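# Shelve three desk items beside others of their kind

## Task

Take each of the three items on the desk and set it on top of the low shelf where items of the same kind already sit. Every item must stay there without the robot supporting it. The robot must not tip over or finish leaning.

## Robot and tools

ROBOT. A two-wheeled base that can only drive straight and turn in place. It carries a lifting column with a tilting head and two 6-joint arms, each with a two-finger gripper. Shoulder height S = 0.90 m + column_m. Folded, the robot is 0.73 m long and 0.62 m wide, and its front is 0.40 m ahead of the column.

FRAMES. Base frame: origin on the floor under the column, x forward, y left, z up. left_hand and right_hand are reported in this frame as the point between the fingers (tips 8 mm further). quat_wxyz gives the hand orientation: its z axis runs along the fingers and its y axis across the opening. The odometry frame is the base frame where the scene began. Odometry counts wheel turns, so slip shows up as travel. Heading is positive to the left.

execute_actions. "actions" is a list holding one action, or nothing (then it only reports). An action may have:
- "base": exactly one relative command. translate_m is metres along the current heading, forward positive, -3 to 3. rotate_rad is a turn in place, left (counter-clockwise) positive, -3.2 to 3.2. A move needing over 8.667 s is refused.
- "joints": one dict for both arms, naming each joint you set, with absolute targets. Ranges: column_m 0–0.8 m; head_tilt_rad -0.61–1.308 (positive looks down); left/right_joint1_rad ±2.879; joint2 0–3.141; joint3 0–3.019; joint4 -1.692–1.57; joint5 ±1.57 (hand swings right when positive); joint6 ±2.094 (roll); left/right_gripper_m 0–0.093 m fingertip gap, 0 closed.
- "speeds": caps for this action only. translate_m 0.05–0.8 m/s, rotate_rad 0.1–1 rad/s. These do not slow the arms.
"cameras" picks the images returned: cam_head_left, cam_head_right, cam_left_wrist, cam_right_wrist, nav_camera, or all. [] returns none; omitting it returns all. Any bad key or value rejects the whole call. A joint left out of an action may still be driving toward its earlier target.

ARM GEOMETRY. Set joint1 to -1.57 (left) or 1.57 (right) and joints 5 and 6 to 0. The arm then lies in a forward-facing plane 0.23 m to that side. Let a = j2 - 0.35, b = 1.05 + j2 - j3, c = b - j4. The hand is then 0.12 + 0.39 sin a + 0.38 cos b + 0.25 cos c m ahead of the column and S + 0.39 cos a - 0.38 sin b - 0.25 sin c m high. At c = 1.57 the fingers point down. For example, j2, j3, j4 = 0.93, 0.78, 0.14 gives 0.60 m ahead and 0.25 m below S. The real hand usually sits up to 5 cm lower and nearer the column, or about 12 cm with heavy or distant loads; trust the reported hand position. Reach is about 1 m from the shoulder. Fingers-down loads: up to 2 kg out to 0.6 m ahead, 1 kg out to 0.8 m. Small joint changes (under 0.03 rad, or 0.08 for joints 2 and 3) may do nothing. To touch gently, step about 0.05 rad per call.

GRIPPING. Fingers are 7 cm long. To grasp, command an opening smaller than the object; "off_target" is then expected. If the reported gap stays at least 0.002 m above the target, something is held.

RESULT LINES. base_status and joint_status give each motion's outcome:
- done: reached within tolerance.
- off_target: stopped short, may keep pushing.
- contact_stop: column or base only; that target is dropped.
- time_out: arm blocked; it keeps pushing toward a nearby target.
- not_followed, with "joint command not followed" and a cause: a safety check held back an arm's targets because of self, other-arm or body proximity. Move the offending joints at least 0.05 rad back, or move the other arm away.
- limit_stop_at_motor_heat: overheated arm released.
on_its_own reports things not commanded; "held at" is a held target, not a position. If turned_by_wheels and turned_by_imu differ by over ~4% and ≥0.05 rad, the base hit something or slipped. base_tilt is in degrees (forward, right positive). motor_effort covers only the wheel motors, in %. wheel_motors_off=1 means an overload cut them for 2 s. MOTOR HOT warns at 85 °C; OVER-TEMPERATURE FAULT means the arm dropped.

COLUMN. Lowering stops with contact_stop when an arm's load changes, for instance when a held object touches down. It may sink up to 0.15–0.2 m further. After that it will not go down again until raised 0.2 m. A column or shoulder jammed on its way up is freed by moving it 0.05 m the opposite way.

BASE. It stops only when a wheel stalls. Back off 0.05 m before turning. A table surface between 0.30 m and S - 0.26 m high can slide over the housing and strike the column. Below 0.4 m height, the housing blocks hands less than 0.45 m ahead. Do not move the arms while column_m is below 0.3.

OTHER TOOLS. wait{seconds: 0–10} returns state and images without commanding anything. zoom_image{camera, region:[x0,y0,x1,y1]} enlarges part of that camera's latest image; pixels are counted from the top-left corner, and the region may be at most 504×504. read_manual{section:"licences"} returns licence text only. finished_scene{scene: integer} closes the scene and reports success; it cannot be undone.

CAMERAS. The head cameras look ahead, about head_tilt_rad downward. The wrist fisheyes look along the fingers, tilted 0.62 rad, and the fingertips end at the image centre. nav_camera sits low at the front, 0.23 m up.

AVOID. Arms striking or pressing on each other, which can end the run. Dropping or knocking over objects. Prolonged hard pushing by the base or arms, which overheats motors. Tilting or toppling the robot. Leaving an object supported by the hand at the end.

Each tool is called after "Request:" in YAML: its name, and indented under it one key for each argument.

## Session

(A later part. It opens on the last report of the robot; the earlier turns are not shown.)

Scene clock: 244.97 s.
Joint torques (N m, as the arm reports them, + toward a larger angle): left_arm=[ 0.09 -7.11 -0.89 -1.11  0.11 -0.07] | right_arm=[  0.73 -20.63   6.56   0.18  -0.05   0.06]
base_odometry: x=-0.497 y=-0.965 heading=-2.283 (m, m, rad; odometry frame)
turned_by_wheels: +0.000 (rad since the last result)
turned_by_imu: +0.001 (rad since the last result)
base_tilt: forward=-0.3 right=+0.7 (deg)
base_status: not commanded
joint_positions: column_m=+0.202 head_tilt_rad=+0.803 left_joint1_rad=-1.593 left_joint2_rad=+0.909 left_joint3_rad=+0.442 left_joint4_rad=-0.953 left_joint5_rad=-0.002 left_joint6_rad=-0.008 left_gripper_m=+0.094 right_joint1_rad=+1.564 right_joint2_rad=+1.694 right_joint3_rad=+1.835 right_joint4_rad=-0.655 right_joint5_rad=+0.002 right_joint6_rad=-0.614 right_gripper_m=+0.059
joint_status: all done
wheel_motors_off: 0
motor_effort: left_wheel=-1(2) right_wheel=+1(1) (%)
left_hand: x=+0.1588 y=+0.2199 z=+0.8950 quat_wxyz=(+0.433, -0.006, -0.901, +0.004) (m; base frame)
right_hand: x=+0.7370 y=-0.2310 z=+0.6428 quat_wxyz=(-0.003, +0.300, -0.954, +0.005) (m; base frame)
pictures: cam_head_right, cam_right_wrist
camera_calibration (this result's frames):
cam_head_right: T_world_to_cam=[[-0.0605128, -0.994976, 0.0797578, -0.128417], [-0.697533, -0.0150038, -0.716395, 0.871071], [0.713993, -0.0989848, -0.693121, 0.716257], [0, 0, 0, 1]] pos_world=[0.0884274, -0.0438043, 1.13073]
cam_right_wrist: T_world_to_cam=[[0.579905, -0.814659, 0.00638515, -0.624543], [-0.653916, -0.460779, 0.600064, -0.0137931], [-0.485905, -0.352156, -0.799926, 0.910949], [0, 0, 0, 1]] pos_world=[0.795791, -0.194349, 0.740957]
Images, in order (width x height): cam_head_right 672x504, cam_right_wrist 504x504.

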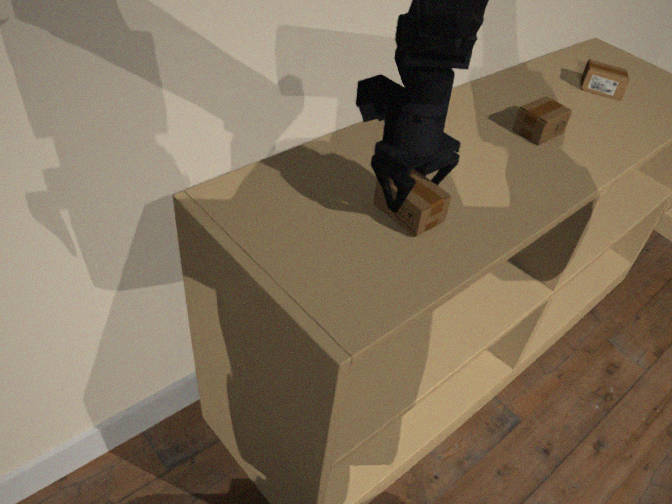

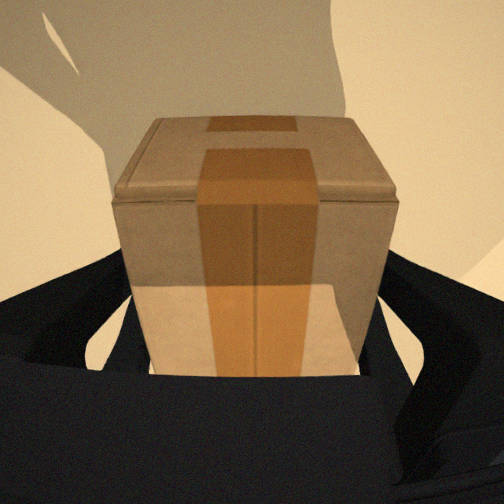

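Request:
execute_actions:
  actions:
    - {"joints":{"column_m":0.197,"right_gripper_m":0.093}}
  cameras: ["cam_head_right","cam_right_wrist"]

Scene clock: 250.90 s.
Joint torques (N m, as the arm reports them, + toward a larger angle): left_arm=[ 0.12 -7.65 -0.74 -1.16  0.06 -0.05] | right_arm=[  0.73 -20.45   6.65   0.22  -0.04   0.07]
base_odometry: x=-0.497 y=-0.965 heading=-2.283 (m, m, rad; odometry frame)
turned_by_wheels: +0.000 (rad since the last result)
turned_by_imu: +0.001 (rad since the last result)
base_tilt: forward=-0.3 right=+0.7 (deg)
base_status: not commanded
joint_positions: column_m=+0.197 head_tilt_rad=+0.803 left_joint1_rad=-1.593 left_joint2_rad=+0.909 left_joint3_rad=+0.442 left_joint4_rad=-0.953 left_joint5_rad=-0.002 left_joint6_rad=-0.008 left_gripper_m=+0.094 right_joint1_rad=+1.564 right_joint2_rad=+1.694 right_joint3_rad=+1.835 right_joint4_rad=-0.655 right_joint5_rad=+0.002 right_joint6_rad=-0.613 right_gripper_m=+0.093
joint_status: all done
wheel_motors_off: 0
motor_effort: left_wheel=-1(1) right_wheel=+1(1) (%)
left_hand: x=+0.1588 y=+0.2199 z=+0.8901 quat_wxyz=(+0.433, -0.006, -0.901, +0.004) (m; base frame)
right_hand: x=+0.7370 y=-0.2310 z=+0.6378 quat_wxyz=(-0.003, +0.300, -0.954, +0.005) (m; base frame)
pictures: cam_head_right, cam_right_wrist
camera_calibration (this result's frames):
cam_head_right: T_world_to_cam=[[-0.0605128, -0.994976, 0.0797578, -0.128021], [-0.697533, -0.0150038, -0.716395, 0.867505], [0.713993, -0.0989848, -0.693121, 0.712807], [0, 0, 0, 1]] pos_world=[0.0884274, -0.0438043, 1.12575]
cam_right_wrist: T_world_to_cam=[[0.579594, -0.81488, 0.00638393, -0.624332], [-0.654093, -0.460532, 0.60006, -0.0106162], [-0.486037, -0.351967, -0.799929, 0.90711], [0, 0, 0, 1]] pos_world=[0.795805, -0.194372, 0.73598]
Images, in order (width x height): cam_head_right 672x504, cam_right_wrist 504x504.

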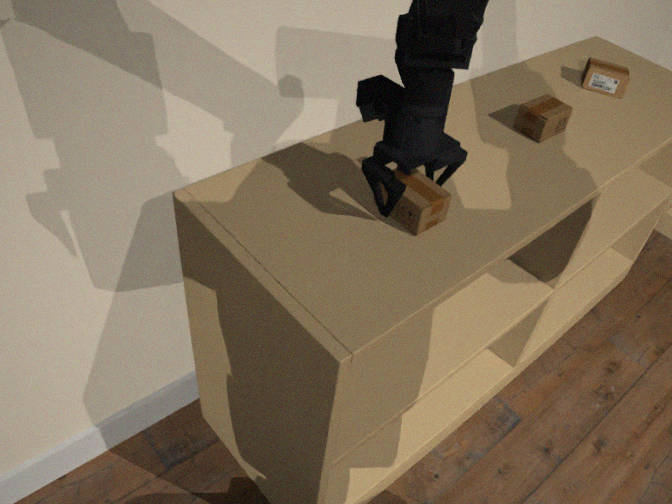

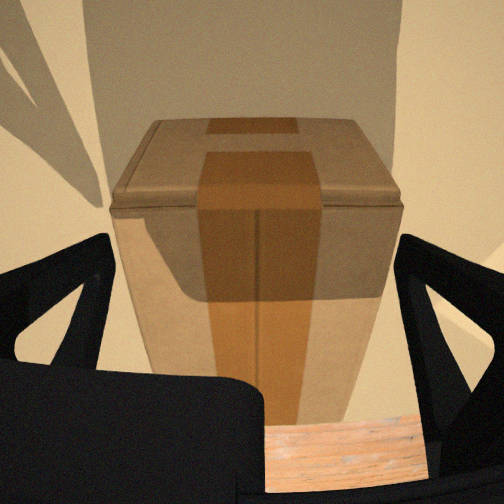

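Request:
execute_actions:
  actions:
    - {"joints":{"column_m":0.235}}
  cameras: ["cam_head_right"]

Scene clock: 263.07 s.
Joint torques (N m, as the arm reports them, + toward a larger angle): left_arm=[-0.35 -7.15 -0.79 -1.28  0.14 -0.04] | right_arm=[  0.37 -20.11   6.52   0.17  -0.04   0.05]
base_odometry: x=-0.497 y=-0.965 heading=-2.283 (m, m, rad; odometry frame)
turned_by_wheels: +0.000 (rad since the last result)
turned_by_imu: +0.001 (rad since the last result)
base_tilt: forward=-0.2 right=+0.7 (deg)
base_status: not commanded
joint_positions: column_m=+0.235 head_tilt_rad=+0.803 left_joint1_rad=-1.593 left_joint2_rad=+0.909 left_joint3_rad=+0.442 left_joint4_rad=-0.953 left_joint5_rad=-0.002 left_joint6_rad=-0.008 left_gripper_m=+0.094 right_joint1_rad=+1.564 right_joint2_rad=+1.694 right_joint3_rad=+1.835 right_joint4_rad=-0.655 right_joint5_rad=+0.002 right_joint6_rad=-0.613 right_gripper_m=+0.093
joint_status: all done
wheel_motors_off: 0
motor_effort: left_wheel=-1(1) right_wheel=+1(1) (%)
left_hand: x=+0.1588 y=+0.2199 z=+0.9279 quat_wxyz=(+0.433, -0.006, -0.901, +0.004) (m; base frame)
right_hand: x=+0.7370 y=-0.2310 z=+0.6757 quat_wxyz=(-0.003, +0.300, -0.954, +0.005) (m; base frame)
pictures: cam_head_right
camera_calibration (this result's frames):
cam_head_right: T_world_to_cam=[[-0.0605125, -0.994976, 0.079758, -0.131042], [-0.697536, -0.0150038, -0.716393, 0.89464], [0.71399, -0.0989848, -0.693123, 0.739066], [0, 0, 0, 1]] pos_world=[0.0884272, -0.0438043, 1.16363]
Images, in order (width x height): cam_head_right 672x504.

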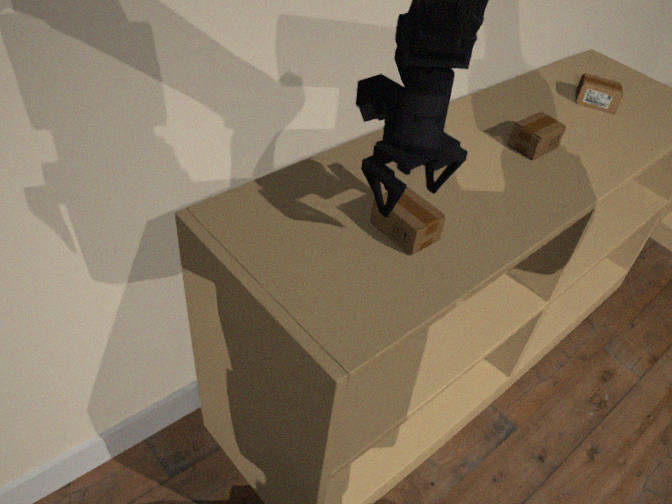

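Request:
execute_actions:
  actions:
    - {"base":{"translate_m":-2.22},"joints":{"column_m":0.345,"head_tilt_rad":0.5}}
  cameras: ["cam_head_left","cam_left_wrist","nav_camera"]

Scene clock: 325.43 s.
Joint torques (N m, as the arm reports them, + toward a larger angle): left_arm=[-0.5  -7.31 -0.82 -0.96  0.07 -0.06] | right_arm=[  1.15 -20.05   6.49   0.24  -0.08   0.03]
base_odometry: x=+0.953 y=+0.715 heading=-2.283 (m, m, rad; odometry frame)
turned_by_wheels: +0.000 (rad since the last result)
turned_by_imu: +0.006 (rad since the last result)
base_tilt: forward=-0.3 right=+0.8 (deg)
base_status: done
joint_positions: column_m=+0.345 head_tilt_rad=+0.518 left_joint1_rad=-1.593 left_joint2_rad=+0.909 left_joint3_rad=+0.442 left_joint4_rad=-0.953 left_joint5_rad=-0.002 left_joint6_rad=-0.008 left_gripper_m=+0.094 right_joint1_rad=+1.564 right_joint2_rad=+1.694 right_joint3_rad=+1.835 right_joint4_rad=-0.655 right_joint5_rad=+0.002 right_joint6_rad=-0.613 right_gripper_m=+0.093
joint_status: all done
wheel_motors_off: 0
motor_effort: left_wheel=-1(41) right_wheel=+0(59) (%)
left_hand: x=+0.1586 y=+0.2199 z=+1.0380 quat_wxyz=(+0.434, -0.006, -0.901, +0.004) (m; base frame)
right_hand: x=+0.7370 y=-0.2310 z=+0.7857 quat_wxyz=(-0.003, +0.300, -0.954, +0.005) (m; base frame)
pictures: cam_head_left, cam_left_wrist, nav_camera
camera_calibration (this result's frames):
cam_head_left: T_world_to_cam=[[-0.113586, -0.991839, 0.0579141, -0.0159301], [-0.466454, 0.00176977, -0.884544, 1.18916], [0.877222, -0.127486, -0.462848, 0.504715], [0, 0, 0, 1]] pos_world=[0.11013, 0.0464397, 1.28639]
cam_left_wrist: T_world_to_cam=[[-0.0036311, -0.999902, 0.013499, 0.203806], [-0.0513014, 0.0136675, 0.99859, -1.02804], [-0.998677, 0.00293346, -0.051346, 0.336146], [0, 0, 0, 1]] pos_world=[0.283702, 0.216851, 1.0411]
Images, in order (width x height): cam_head_left 672x504, cam_left_wrist 504x504, nav_camera 672x504.

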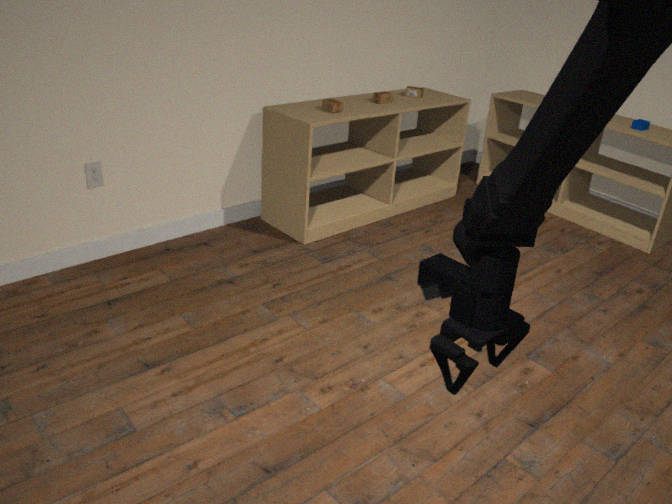

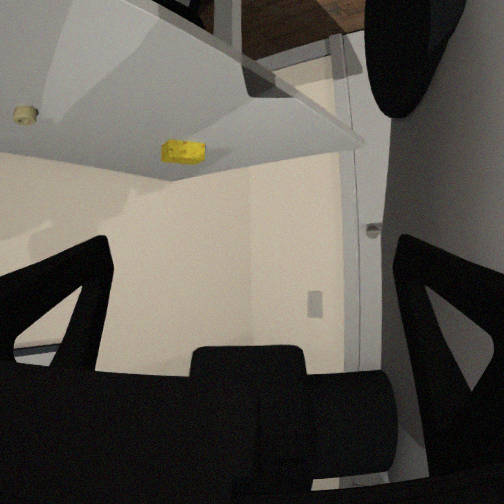

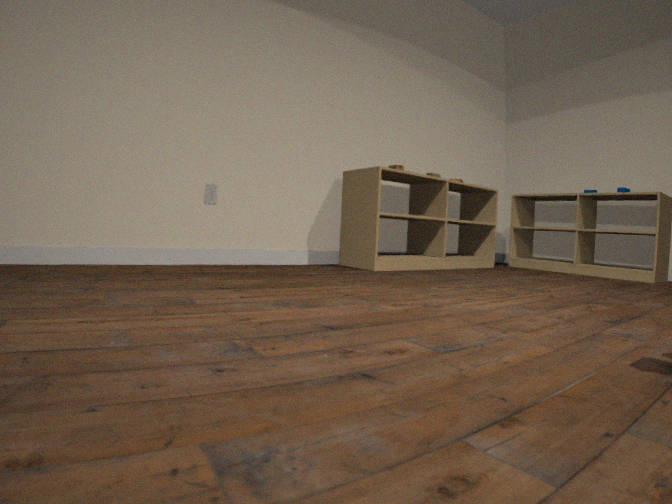

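Request:
execute_actions:
  actions:
    - {"base":{"rotate_rad":2.39},"joints":{"column_m":0.35,"head_tilt_rad":0.7,"left_joint1_rad":-1.57,"left_joint2_rad":1.847,"left_joint3_rad":2.36,"left_joint4_rad":-0.94,"left_joint5_rad":0,"left_joint6_rad":-1.55,"right_joint1_rad":1.63,"right_joint2_rad":1.688,"right_joint3_rad":1.975,"right_joint4_rad":-0.79,"right_joint5_rad":0.05,"right_joint6_rad":0}}

Scene clock: 362.63 s.
Joint torques (N m, as the arm reports them, + toward a larger angle): left_arm=[ -0.02 -27.5    8.01   0.75  -0.09  -0.19] | right_arm=[  1.08 -21.4    7.8    0.     0.06   0.03]
base_odometry: x=+0.953 y=+0.715 heading=+0.106 (m, m, rad; odometry frame)
turned_by_wheels: +2.389 (rad since the last result)
turned_by_imu: +2.393 (rad since the last result)
base_tilt: forward=-0.3 right=+0.7 (deg)
base_status: done
joint_positions: column_m=+0.350 head_tilt_rad=+0.703 left_joint1_rad=-1.561 left_joint2_rad=+1.843 left_joint3_rad=+2.335 left_joint4_rad=-0.941 left_joint5_rad=+0.000 left_joint6_rad=-1.542 left_gripper_m=+0.094 right_joint1_rad=+1.633 right_joint2_rad=+1.684 right_joint3_rad=+1.962 right_joint4_rad=-0.782 right_joint5_rad=+0.049 right_joint6_rad=-0.012 right_gripper_m=+0.093
joint_status: all done
wheel_motors_off: 0
motor_effort: left_wheel=-6(30) right_wheel=+6(54) (%)
left_hand: x=+0.8503 y=+0.2321 z=+0.8336 quat_wxyz=(-0.030, +0.698, -0.715, +0.023) (m; base frame)
right_hand: x=+0.7769 y=-0.1895 z=+0.8301 quat_wxyz=(-0.010, +0.021, -1.000, -0.002) (m; base frame)
pictures: cam_head_left, cam_head_right, cam_left_wrist, cam_right_wrist, nav_camera
camera_calibration (this result's frames):
cam_head_left: T_world_to_cam=[[-0.100994, -0.991839, 0.0778214, -0.0434428], [-0.621217, 0.00176977, -0.783637, 1.0665], [0.777104, -0.127486, -0.616325, 0.717059], [0, 0, 0, 1]] pos_world=[0.10091, 0.0464397, 1.28107]
cam_head_right: T_world_to_cam=[[-0.0681669, -0.994976, 0.0733238, -0.131235], [-0.622593, -0.0150038, -0.782402, 1.06145], [0.779571, -0.0989848, -0.618442, 0.715718], [0, 0, 0, 1]] pos_world=[0.0939513, -0.0438043, 1.28273]
cam_left_wrist: T_world_to_cam=[[0.996694, -0.0225499, 0.0780602, -0.909912], [-0.0633371, -0.817402, 0.572575, -0.230358], [0.050895, -0.575626, -0.816128, 0.895836], [0, 0, 0, 1]] pos_world=[0.846719, 0.306853, 0.934041]
cam_right_wrist: T_world_to_cam=[[0.0512458, -0.998639, -0.0097428, -0.225798], [-0.808555, -0.0472137, 0.586523, 0.128773], [-0.586184, -0.0221792, -0.809874, 1.24344], [0, 0, 0, 1]] pos_world=[0.844574, -0.191832, 0.929299]
Images, in order (width x height): cam_head_left 672x504, cam_head_right 672x504, cam_left_wrist 504x504, cam_right_wrist 504x504, nav_camera 672x504.

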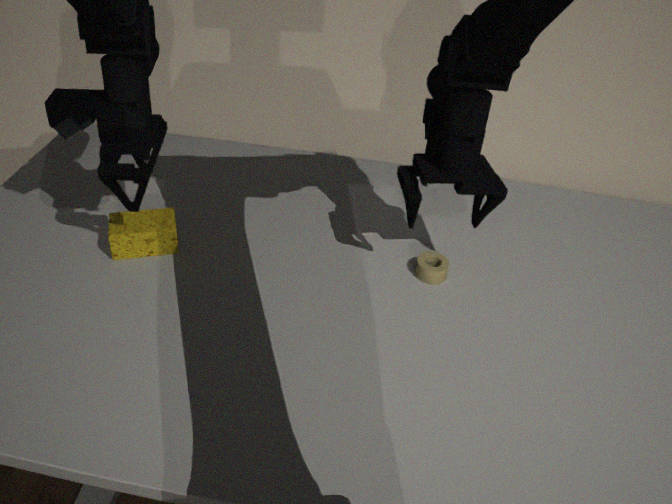

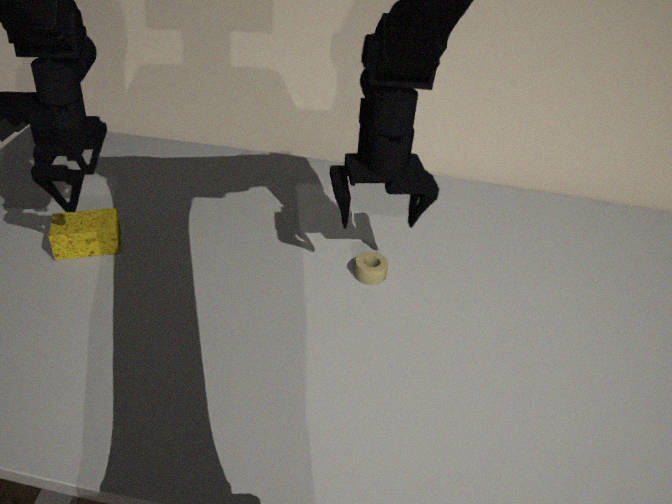

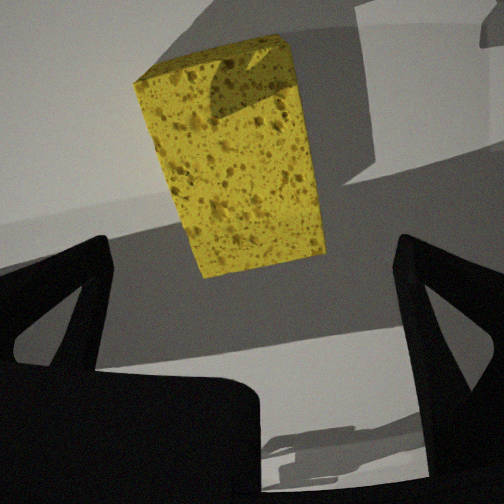

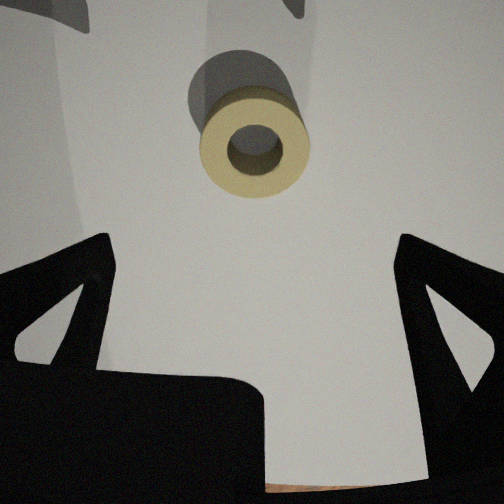

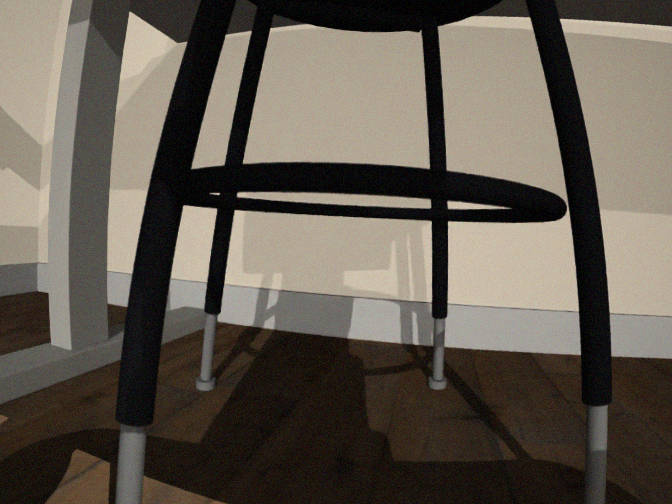

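Request:
execute_actions:
  actions:
    - {"joints":{"column_m":0.266,"left_joint6_rad":-1.76}}
  cameras: ["cam_head_left","cam_left_wrist","cam_right_wrist"]

Scene clock: 402.17 s.
Joint torques (N m, as the arm reports them, + toward a larger angle): left_arm=[ -0.6  -27.13   8.07   0.59  -0.07  -0.22] | right_arm=[  1.17 -21.96   7.73   0.02   0.02   0.03]
base_odometry: x=+0.953 y=+0.715 heading=+0.106 (m, m, rad; odometry frame)
turned_by_wheels: +0.000 (rad since the last result)
turned_by_imu: +0.001 (rad since the last result)
base_tilt: forward=-0.2 right=+0.7 (deg)
base_status: not commanded
joint_positions: column_m=+0.266 head_tilt_rad=+0.703 left_joint1_rad=-1.561 left_joint2_rad=+1.843 left_joint3_rad=+2.335 left_joint4_rad=-0.941 left_joint5_rad=+0.000 left_joint6_rad=-1.752 left_gripper_m=+0.094 right_joint1_rad=+1.633 right_joint2_rad=+1.684 right_joint3_rad=+1.962 right_joint4_rad=-0.782 right_joint5_rad=+0.049 right_joint6_rad=-0.012 right_gripper_m=+0.093
joint_status: all done
wheel_motors_off: 0
motor_effort: left_wheel=-7(9) right_wheel=+6(7) (%)
left_hand: x=+0.8503 y=+0.2321 z=+0.7498 quat_wxyz=(-0.027, +0.769, -0.638, +0.026) (m; base frame)
right_hand: x=+0.7769 y=-0.1895 z=+0.7462 quat_wxyz=(-0.010, +0.021, -1.000, -0.002) (m; base frame)
pictures: cam_head_left, cam_left_wrist, cam_right_wrist
camera_calibration (this result's frames):
cam_head_left: T_world_to_cam=[[-0.100965, -0.991839, 0.0778594, -0.0369651], [-0.621512, 0.00176977, -0.783403, 1.0005], [0.776872, -0.127486, -0.616618, 0.665747], [0, 0, 0, 1]] pos_world=[0.10089, 0.0464397, 1.19718]
cam_left_wrist: T_world_to_cam=[[0.979294, 0.186531, 0.07867, -0.937562], [0.10609, -0.803835, 0.585315, -0.339099], [0.172417, -0.56485, -0.80698, 0.7147], [0, 0, 0, 1]] pos_world=[0.830898, 0.306003, 0.848987]
cam_right_wrist: T_world_to_cam=[[0.0512458, -0.998639, -0.0097428, -0.226615], [-0.808555, -0.0472137, 0.586523, 0.177964], [-0.586184, -0.0221792, -0.809874, 1.17551], [0, 0, 0, 1]] pos_world=[0.844574, -0.191832, 0.84543]
Images, in order (width x height): cam_head_left 672x504, cam_left_wrist 504x504, cam_right_wrist 504x504.

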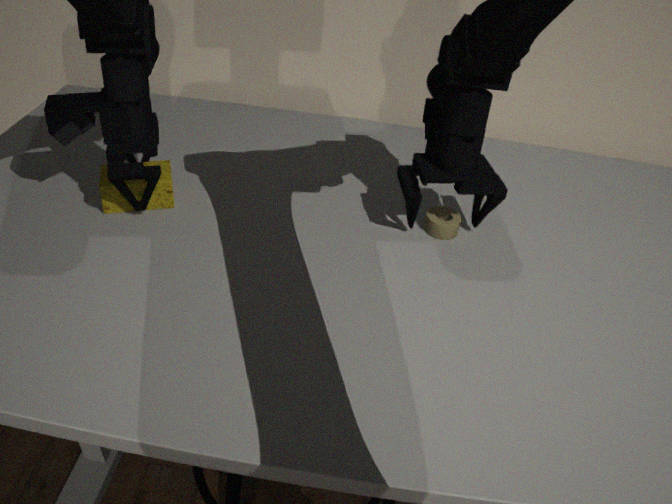

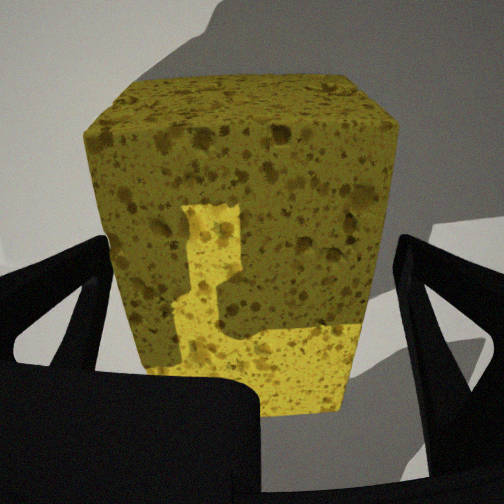

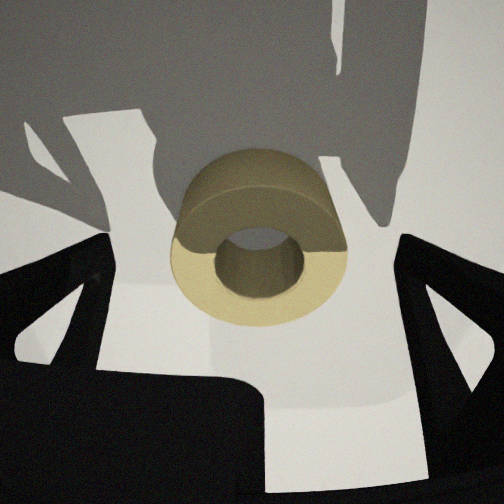

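Request:
execute_actions:
  actions:
    - {"joints":{"left_gripper_m":0.03,"right_gripper_m":0.02}}
  cameras: ["cam_head_left","cam_left_wrist","cam_right_wrist"]

Scene clock: 408.20 s.
Joint torques (N m, as the arm reports them, + toward a larger angle): left_arm=[ -0.8  -27.45   7.96   0.95  -0.12  -0.2 ] | right_arm=[  1.23 -21.47   7.93  -0.19   0.07   0.06]
base_odometry: x=+0.953 y=+0.715 heading=+0.106 (m, m, rad; odometry frame)
turned_by_wheels: +0.000 (rad since the last result)
turned_by_imu: +0.001 (rad since the last result)
base_tilt: forward=-0.2 right=+0.8 (deg)
base_status: not commanded
joint_positions: column_m=+0.266 head_tilt_rad=+0.703 left_joint1_rad=-1.561 left_joint2_rad=+1.843 left_joint3_rad=+2.335 left_joint4_rad=-0.941 left_joint5_rad=+0.000 left_joint6_rad=-1.752 left_gripper_m=+0.059 right_joint1_rad=+1.633 right_joint2_rad=+1.684 right_joint3_rad=+1.962 right_joint4_rad=-0.782 right_joint5_rad=+0.049 right_joint6_rad=-0.012 right_gripper_m=+0.048
joint_status: left_gripper_m off_target (ended at +0.059, target +0.030); right_gripper_m off_target (ended at +0.048, target +0.020)
wheel_motors_off: 0
motor_effort: left_wheel=-7(7) right_wheel=+8(7) (%)
left_hand: x=+0.8503 y=+0.2321 z=+0.7498 quat_wxyz=(-0.027, +0.769, -0.638, +0.026) (m; base frame)
right_hand: x=+0.7769 y=-0.1895 z=+0.7462 quat_wxyz=(-0.010, +0.021, -1.000, -0.002) (m; base frame)
pictures: cam_head_left, cam_left_wrist, cam_right_wrist
camera_calibration (this result's frames):
cam_head_left: T_world_to_cam=[[-0.100965, -0.991839, 0.0778594, -0.0369651], [-0.621512, 0.00176977, -0.783403, 1.0005], [0.776872, -0.127486, -0.616618, 0.665747], [0, 0, 0, 1]] pos_world=[0.10089, 0.0464397, 1.19718]
cam_left_wrist: T_world_to_cam=[[0.979294, 0.186531, 0.07867, -0.937562], [0.10609, -0.803835, 0.585315, -0.339099], [0.172417, -0.56485, -0.80698, 0.7147], [0, 0, 0, 1]] pos_world=[0.830898, 0.306003, 0.848987]
cam_right_wrist: T_world_to_cam=[[0.0512458, -0.998639, -0.0097428, -0.226615], [-0.808555, -0.0472137, 0.586523, 0.177964], [-0.586184, -0.0221792, -0.809874, 1.17551], [0, 0, 0, 1]] pos_world=[0.844574, -0.191832, 0.84543]
Images, in order (width x height): cam_head_left 672x504, cam_left_wrist 504x504, cam_right_wrist 504x504.

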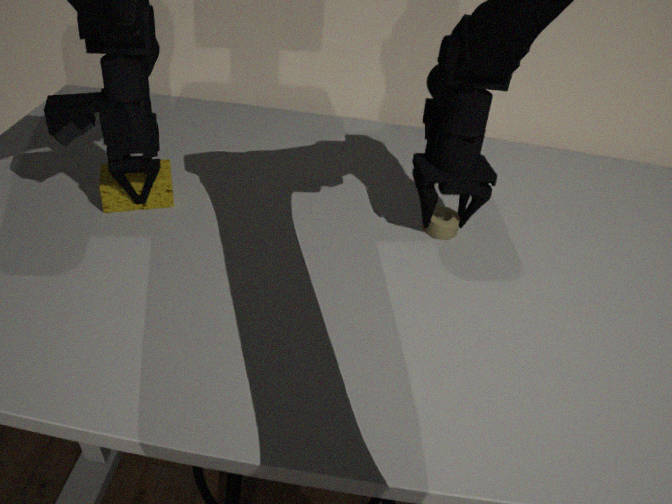

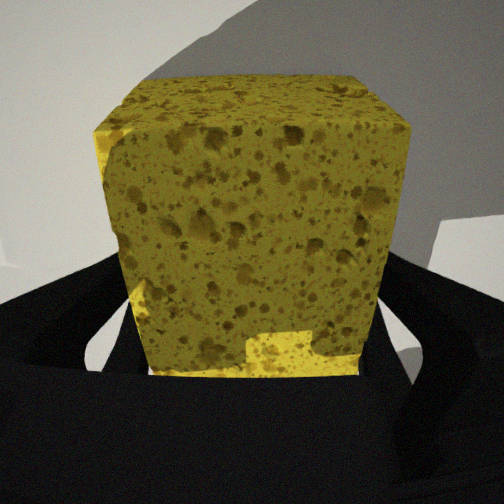

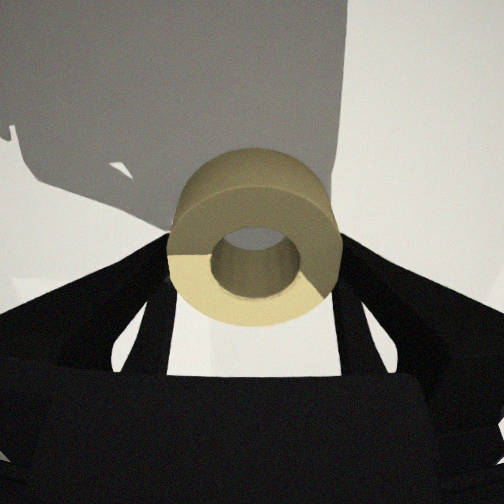

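Request:
execute_actions:
  actions:
    - {"base":{"rotate_rad":2.86},"joints":{"column_m":0.305,"head_tilt_rad":0.35}}

Scene clock: 477.03 s.
Joint torques (N m, as the arm reports them, + toward a larger angle): left_arm=[ -0.9  -27.38   8.05   0.89  -0.11  -0.23] | right_arm=[  1.41 -21.76   7.78   0.03   0.05   0.06]
base_odometry: x=+0.953 y=+0.715 heading=+2.964 (m, m, rad; odometry frame)
turned_by_wheels: +2.859 (rad since the last result)
turned_by_imu: +2.866 (rad since the last result)
base_tilt: forward=-0.2 right=+0.7 (deg)
base_status: done
joint_positions: column_m=+0.305 head_tilt_rad=+0.369 left_joint1_rad=-1.562 left_joint2_rad=+1.843 left_joint3_rad=+2.335 left_joint4_rad=-0.941 left_joint5_rad=+0.000 left_joint6_rad=-1.752 left_gripper_m=+0.059 right_joint1_rad=+1.632 right_joint2_rad=+1.684 right_joint3_rad=+1.962 right_joint4_rad=-0.783 right_joint5_rad=+0.049 right_joint6_rad=-0.012 right_gripper_m=+0.048
joint_status: all done
wheel_motors_off: 0
motor_effort: left_wheel=-8(29) right_wheel=+6(30) (%)
left_hand: x=+0.8503 y=+0.2310 z=+0.7886 quat_wxyz=(-0.027, +0.769, -0.638, +0.026) (m; base frame)
right_hand: x=+0.7766 y=-0.1901 z=+0.7850 quat_wxyz=(-0.009, +0.021, -1.000, -0.002) (m; base frame)
pictures: cam_head_left, cam_head_right, cam_left_wrist, cam_right_wrist, nav_camera
camera_calibration (this result's frames):
cam_head_left: T_world_to_cam=[[-0.120923, -0.991839, 0.0404162, 0.00934271], [-0.33002, 0.00176977, -0.943972, 1.22365], [0.936197, -0.127486, -0.32754, 0.308573], [0, 0, 0, 1]] pos_world=[0.116074, 0.0464397, 1.25578]
cam_head_right: T_world_to_cam=[[-0.0884358, -0.994976, 0.0469277, -0.0928464], [-0.331725, -0.0150038, -0.943257, 1.21934], [0.939222, -0.0989848, -0.328732, 0.305913], [0, 0, 0, 1]] pos_world=[0.108955, -0.0438043, 1.25507]
cam_left_wrist: T_world_to_cam=[[0.979436, 0.185888, 0.078424, -0.940189], [0.105477, -0.803142, 0.586377, -0.363235], [0.171986, -0.566047, -0.806233, 0.745464], [0, 0, 0, 1]] pos_world=[0.830959, 0.305008, 0.887744]
cam_right_wrist: T_world_to_cam=[[0.0509152, -0.998661, -0.00910603, -0.227023], [-0.8079, -0.0465463, 0.587479, 0.153811], [-0.587116, -0.0225548, -0.809188, 1.20691], [0, 0, 0, 1]] pos_world=[0.844419, -0.192338, 0.884189]
Images, in order (width x height): cam_head_left 672x504, cam_head_right 672x504, cam_left_wrist 504x504, cam_right_wrist 504x504, nav_camera 672x504.

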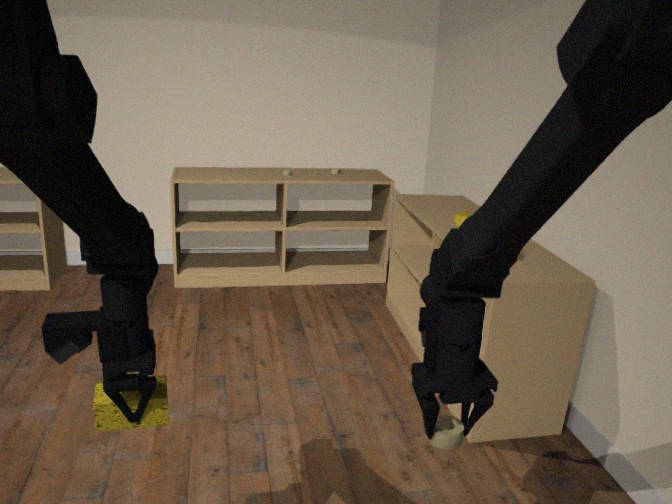

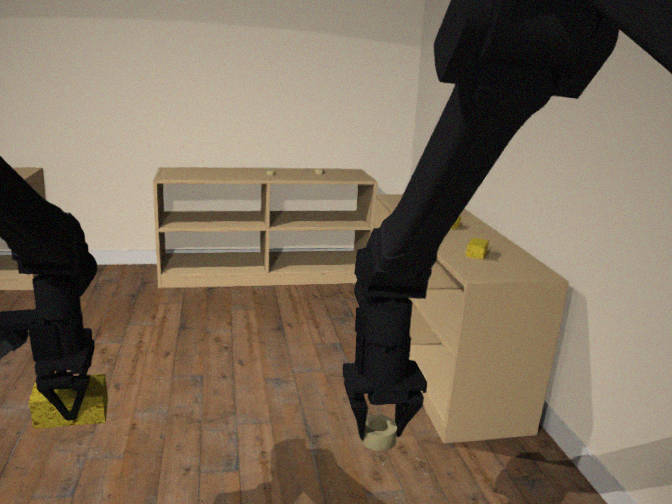

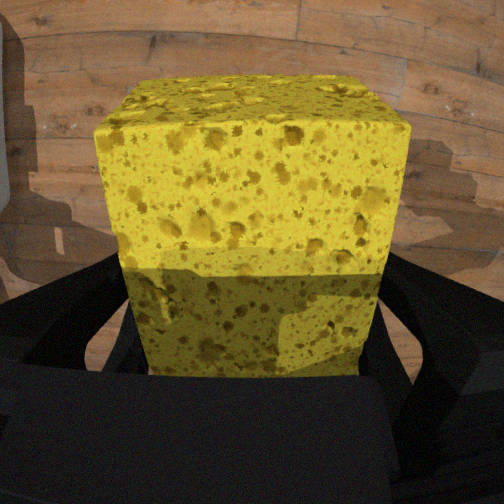

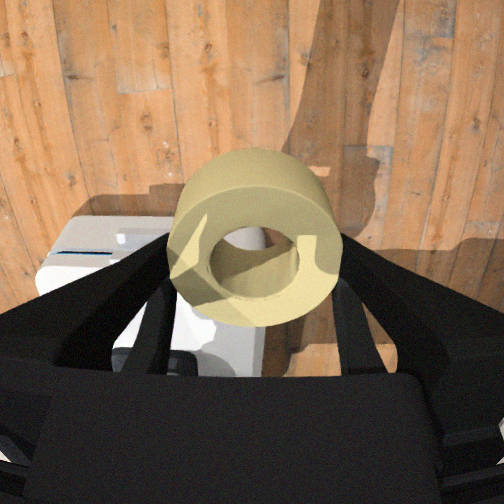

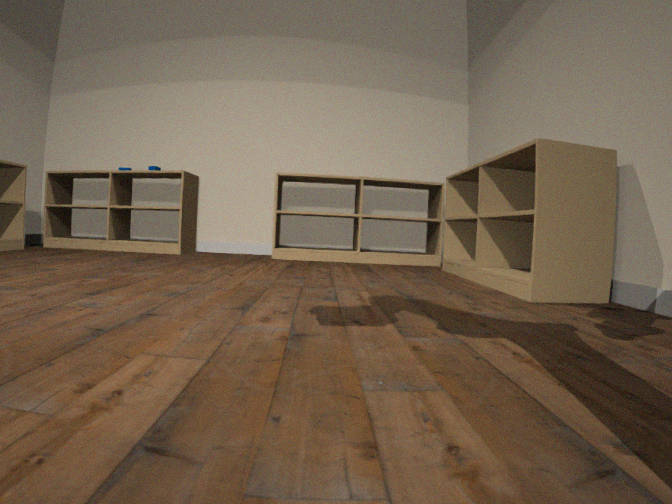

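Request:
zoom_image:
  camera: "cam_head_left"
  region: [150, 140, 510, 320]

Request:
zoom_image:
  camera: "nav_camera"
  region: [260, 130, 620, 310]

Region (150, 140, 510, 320) of cam_head_left's 672x504 image, scaled by 1.400, with more detail than that image has.

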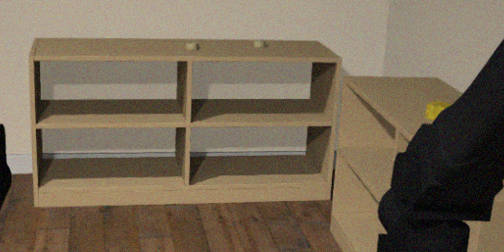

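Region (260, 130, 620, 310) of nav_camera's 672x504 image, scaled by 1.400, with more detail than that image has.

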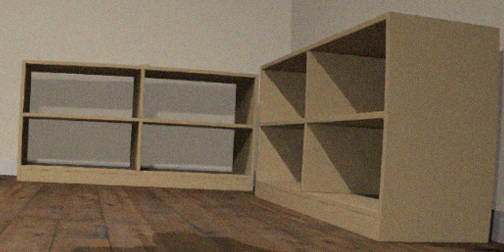

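Request:
execute_actions:
  actions:
    - {"base":{"translate_m":2.55},"joints":{"column_m":0.187,"head_tilt_rad":0.72,"left_joint2_rad":1.592,"left_joint3_rad":1.96,"left_joint4_rad":-0.81,"right_joint6_rad":1.85}}

Scene clock: 552.67 s.
Joint torques (N m, as the arm reports them, + toward a larger angle): left_arm=[ -0.48 -24.97   5.26   1.19  -0.08  -0.27] | right_arm=[  1.26 -21.45   7.71   0.     0.19   0.09]
base_odometry: x=-1.557 y=+1.164 heading=+2.965 (m, m, rad; odometry frame)
turned_by_wheels: +0.001 (rad since the last result)
turned_by_imu: +0.000 (rad since the last result)
base_tilt: forward=-0.3 right=+0.7 (deg)
base_status: done
joint_positions: column_m=+0.187 head_tilt_rad=+0.723 left_joint1_rad=-1.562 left_joint2_rad=+1.585 left_joint3_rad=+1.964 left_joint4_rad=-0.819 left_joint5_rad=+0.000 left_joint6_rad=-1.752 left_gripper_m=+0.059 right_joint1_rad=+1.632 right_joint2_rad=+1.684 right_joint3_rad=+1.962 right_joint4_rad=-0.785 right_joint5_rad=+0.049 right_joint6_rad=+1.837 right_gripper_m=+0.048
joint_status: all done
wheel_motors_off: 0
motor_effort: left_wheel=+1(44) right_wheel=-2(49) (%)
left_hand: x=+0.8080 y=+0.2303 z=+0.7331 quat_wxyz=(-0.030, +0.769, -0.638, +0.030) (m; base frame)
right_hand: x=+0.7762 y=-0.1901 z=+0.6672 quat_wxyz=(-0.004, -0.786, -0.619, -0.008) (m; base frame)
pictures: cam_head_left, cam_head_right, cam_left_wrist, cam_right_wrist, nav_camera
camera_calibration (this result's frames):
cam_head_left: T_world_to_cam=[[-0.0993731, -0.991839, 0.0798807, -0.0332647], [-0.637192, 0.00176977, -0.770703, 0.924496], [0.764272, -0.127486, -0.632167, 0.635903], [0, 0, 0, 1]] pos_world=[0.0997723, 0.0464397, 1.11717]
cam_head_right: T_world_to_cam=[[-0.0666454, -0.994976, 0.0747093, -0.120994], [-0.638542, -0.0150038, -0.76944, 0.919611], [0.766696, -0.0989848, -0.634334, 0.634278], [0, 0, 0, 1]] pos_world=[0.092849, -0.0438043, 1.11897]
cam_left_wrist: T_world_to_cam=[[0.97869, 0.185817, 0.0873948, -0.900226], [0.10005, -0.803172, 0.587286, -0.323002], [0.179321, -0.566027, -0.804647, 0.700506], [0, 0, 0, 1]] pos_world=[0.787743, 0.304356, 0.83203]
cam_right_wrist: T_world_to_cam=[[-0.973854, 0.226182, -0.0212308, 0.808286], [0.16682, 0.775427, 0.609002, -0.391984], [0.154208, 0.589537, -0.792885, 0.64133], [0, 0, 0, 1]] pos_world=[0.753644, -0.256953, 0.76438]
Images, in order (width x height): cam_head_left 672x504, cam_head_right 672x504, cam_left_wrist 504x504, cam_right_wrist 504x504, nav_camera 672x504.

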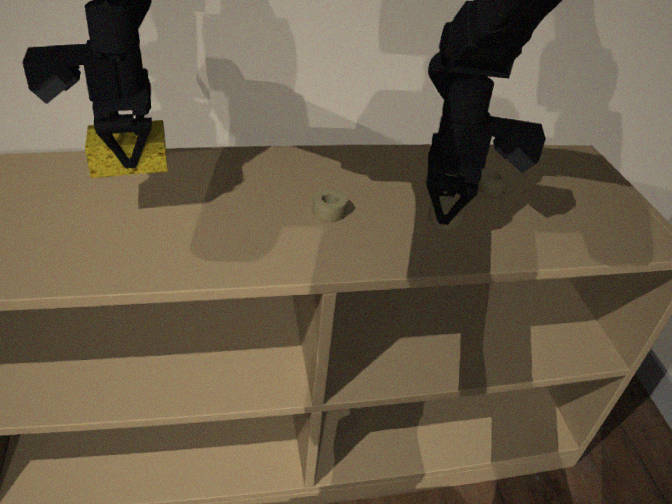

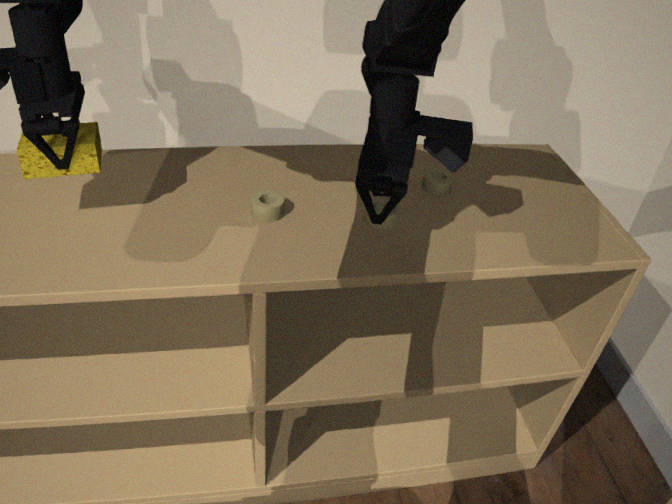

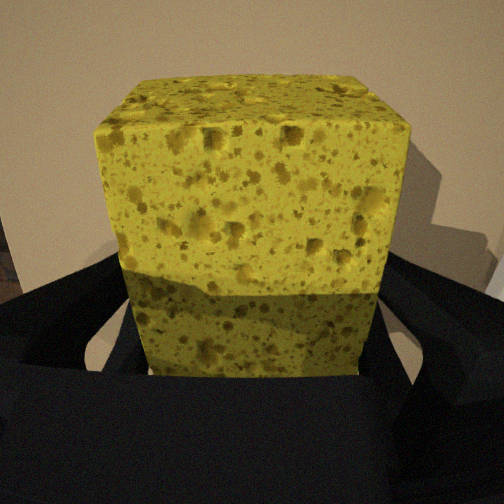

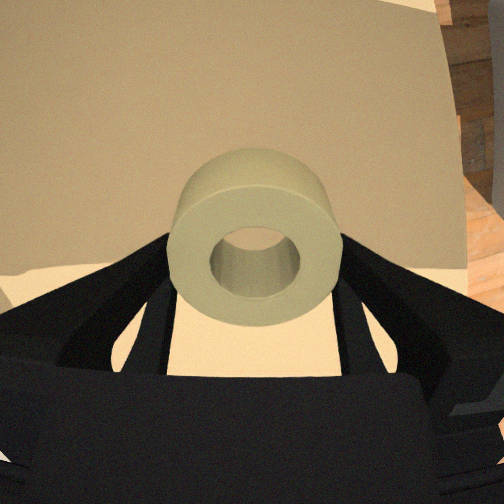

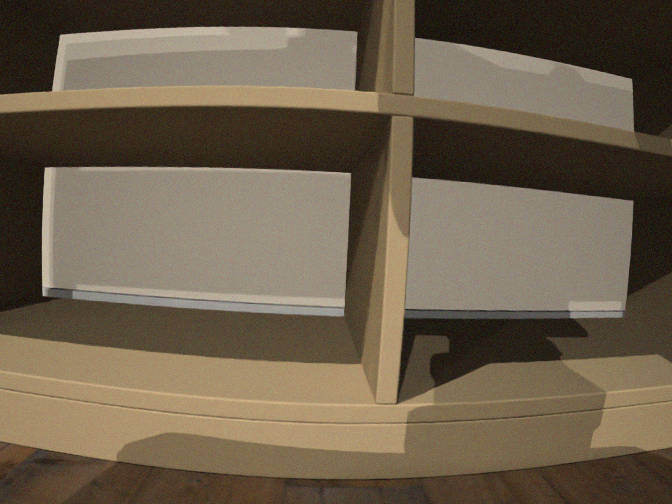

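Request:
execute_actions:
  actions:
    - {"joints":{"column_m":0.158}}
  cameras: ["cam_head_left","cam_right_wrist"]

Request:
zoom_image:
  camera: "cam_head_left"
  region: [380, 130, 560, 280]

Scene clock: 564.33 s.
Joint torques (N m, as the arm reports them, + toward a larger angle): left_arm=[ -1.   -25.5    5.43   1.18  -0.05  -0.2 ] | right_arm=[  0.91 -21.1    7.7    0.01   0.14   0.04]
base_odometry: x=-1.557 y=+1.164 heading=+2.965 (m, m, rad; odometry frame)
turned_by_wheels: +0.000 (rad since the last result)
turned_by_imu: +0.001 (rad since the last result)
base_tilt: forward=-0.4 right=+0.7 (deg)
base_status: not commanded
joint_positions: column_m=+0.158 head_tilt_rad=+0.723 left_joint1_rad=-1.562 left_joint2_rad=+1.585 left_joint3_rad=+1.964 left_joint4_rad=-0.819 left_joint5_rad=+0.000 left_joint6_rad=-1.752 left_gripper_m=+0.059 right_joint1_rad=+1.632 right_joint2_rad=+1.684 right_joint3_rad=+1.962 right_joint4_rad=-0.785 right_joint5_rad=+0.049 right_joint6_rad=+1.837 right_gripper_m=+0.048
joint_status: all done
wheel_motors_off: 0
motor_effort: left_wheel=+0(1) right_wheel=-1(2) (%)
left_hand: x=+0.8080 y=+0.2303 z=+0.7041 quat_wxyz=(-0.030, +0.769, -0.638, +0.030) (m; base frame)
right_hand: x=+0.7762 y=-0.1901 z=+0.6382 quat_wxyz=(-0.004, -0.786, -0.619, -0.008) (m; base frame)
pictures: cam_head_left, cam_right_wrist
camera_calibration (this result's frames):
cam_head_left: T_world_to_cam=[[-0.0993731, -0.991839, 0.0798807, -0.0309487], [-0.637191, 0.00176977, -0.770704, 0.902151], [0.764272, -0.127486, -0.632167, 0.617575], [0, 0, 0, 1]] pos_world=[0.0997723, 0.0464397, 1.08817]
cam_right_wrist: T_world_to_cam=[[-0.973854, 0.226182, -0.0212308, 0.80767], [0.16682, 0.775427, 0.609002, -0.374327], [0.154208, 0.589537, -0.792885, 0.618342], [0, 0, 0, 1]] pos_world=[0.753644, -0.256953, 0.735388]
Images, in order (width x height): cam_head_left 672x504, cam_right_wrist 504x504.

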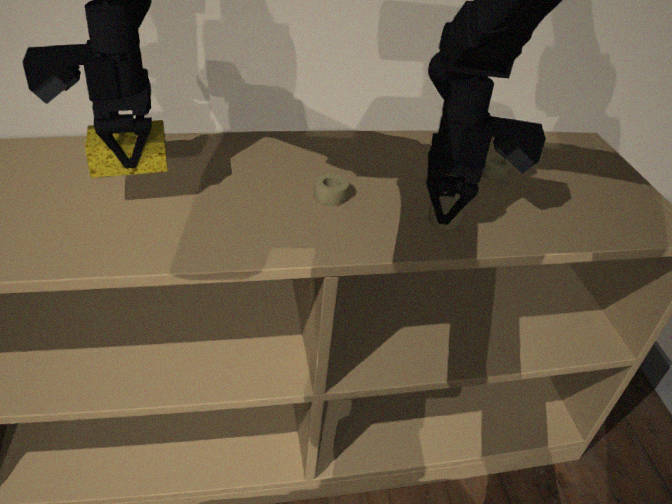

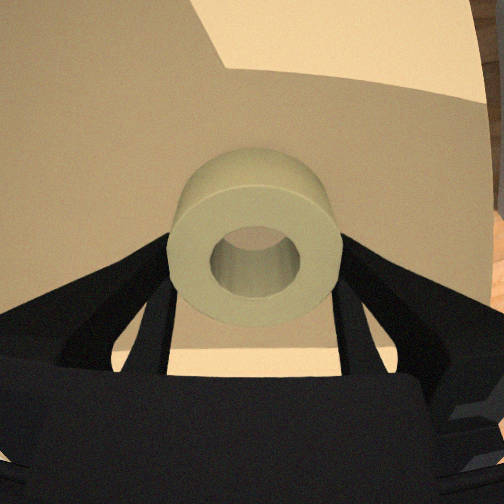

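Region (380, 130, 560, 280) of cam_head_left's 672x504 image, scaled by 2.800, with more detail than that image has.

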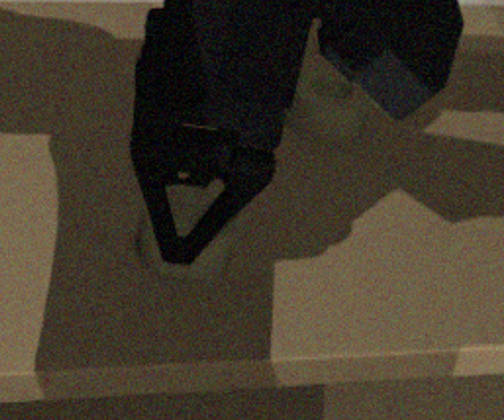

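Request:
execute_actions:
  actions:
    - {"joints":{"right_gripper_m":0.093}}
  cameras: ["cam_head_right","cam_right_wrist"]

Scene clock: 569.77 s.
Joint torques (N m, as the arm reports them, + toward a larger angle): left_arm=[ -0.37 -24.67   5.6    1.08  -0.16  -0.21] | right_arm=[  1.13 -21.47   7.64  -0.07   0.16   0.05]
base_odometry: x=-1.557 y=+1.164 heading=+2.965 (m, m, rad; odometry frame)
turned_by_wheels: +0.000 (rad since the last result)
turned_by_imu: +0.001 (rad since the last result)
base_tilt: forward=-0.3 right=+0.7 (deg)
base_status: not commanded
joint_positions: column_m=+0.158 head_tilt_rad=+0.723 left_joint1_rad=-1.562 left_joint2_rad=+1.585 left_joint3_rad=+1.964 left_joint4_rad=-0.819 left_joint5_rad=+0.000 left_joint6_rad=-1.752 left_gripper_m=+0.059 right_joint1_rad=+1.632 right_joint2_rad=+1.684 right_joint3_rad=+1.962 right_joint4_rad=-0.785 right_joint5_rad=+0.049 right_joint6_rad=+1.837 right_gripper_m=+0.093
joint_status: all done
wheel_motors_off: 0
motor_effort: left_wheel=+1(2) right_wheel=-1(1) (%)
left_hand: x=+0.8080 y=+0.2303 z=+0.7041 quat_wxyz=(-0.030, +0.769, -0.638, +0.030) (m; base frame)
right_hand: x=+0.7762 y=-0.1901 z=+0.6382 quat_wxyz=(-0.004, -0.786, -0.619, -0.008) (m; base frame)
pictures: cam_head_right, cam_right_wrist
camera_calibration (this result's frames):
cam_head_right: T_world_to_cam=[[-0.0666454, -0.994976, 0.0747093, -0.118828], [-0.638542, -0.0150038, -0.76944, 0.897303], [0.766696, -0.0989848, -0.634334, 0.615887], [0, 0, 0, 1]] pos_world=[0.092849, -0.0438043, 1.08998]
cam_right_wrist: T_world_to_cam=[[-0.973854, 0.226182, -0.0212308, 0.80767], [0.16682, 0.775427, 0.609002, -0.374327], [0.154208, 0.589537, -0.792885, 0.618342], [0, 0, 0, 1]] pos_world=[0.753644, -0.256953, 0.735388]
Images, in order (width x height): cam_head_right 672x504, cam_right_wrist 504x504.

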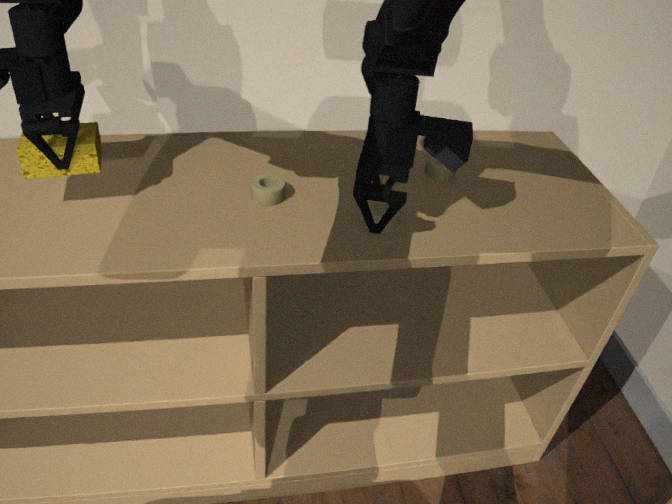

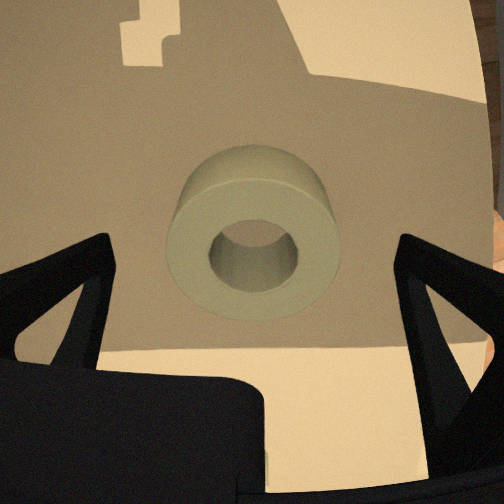

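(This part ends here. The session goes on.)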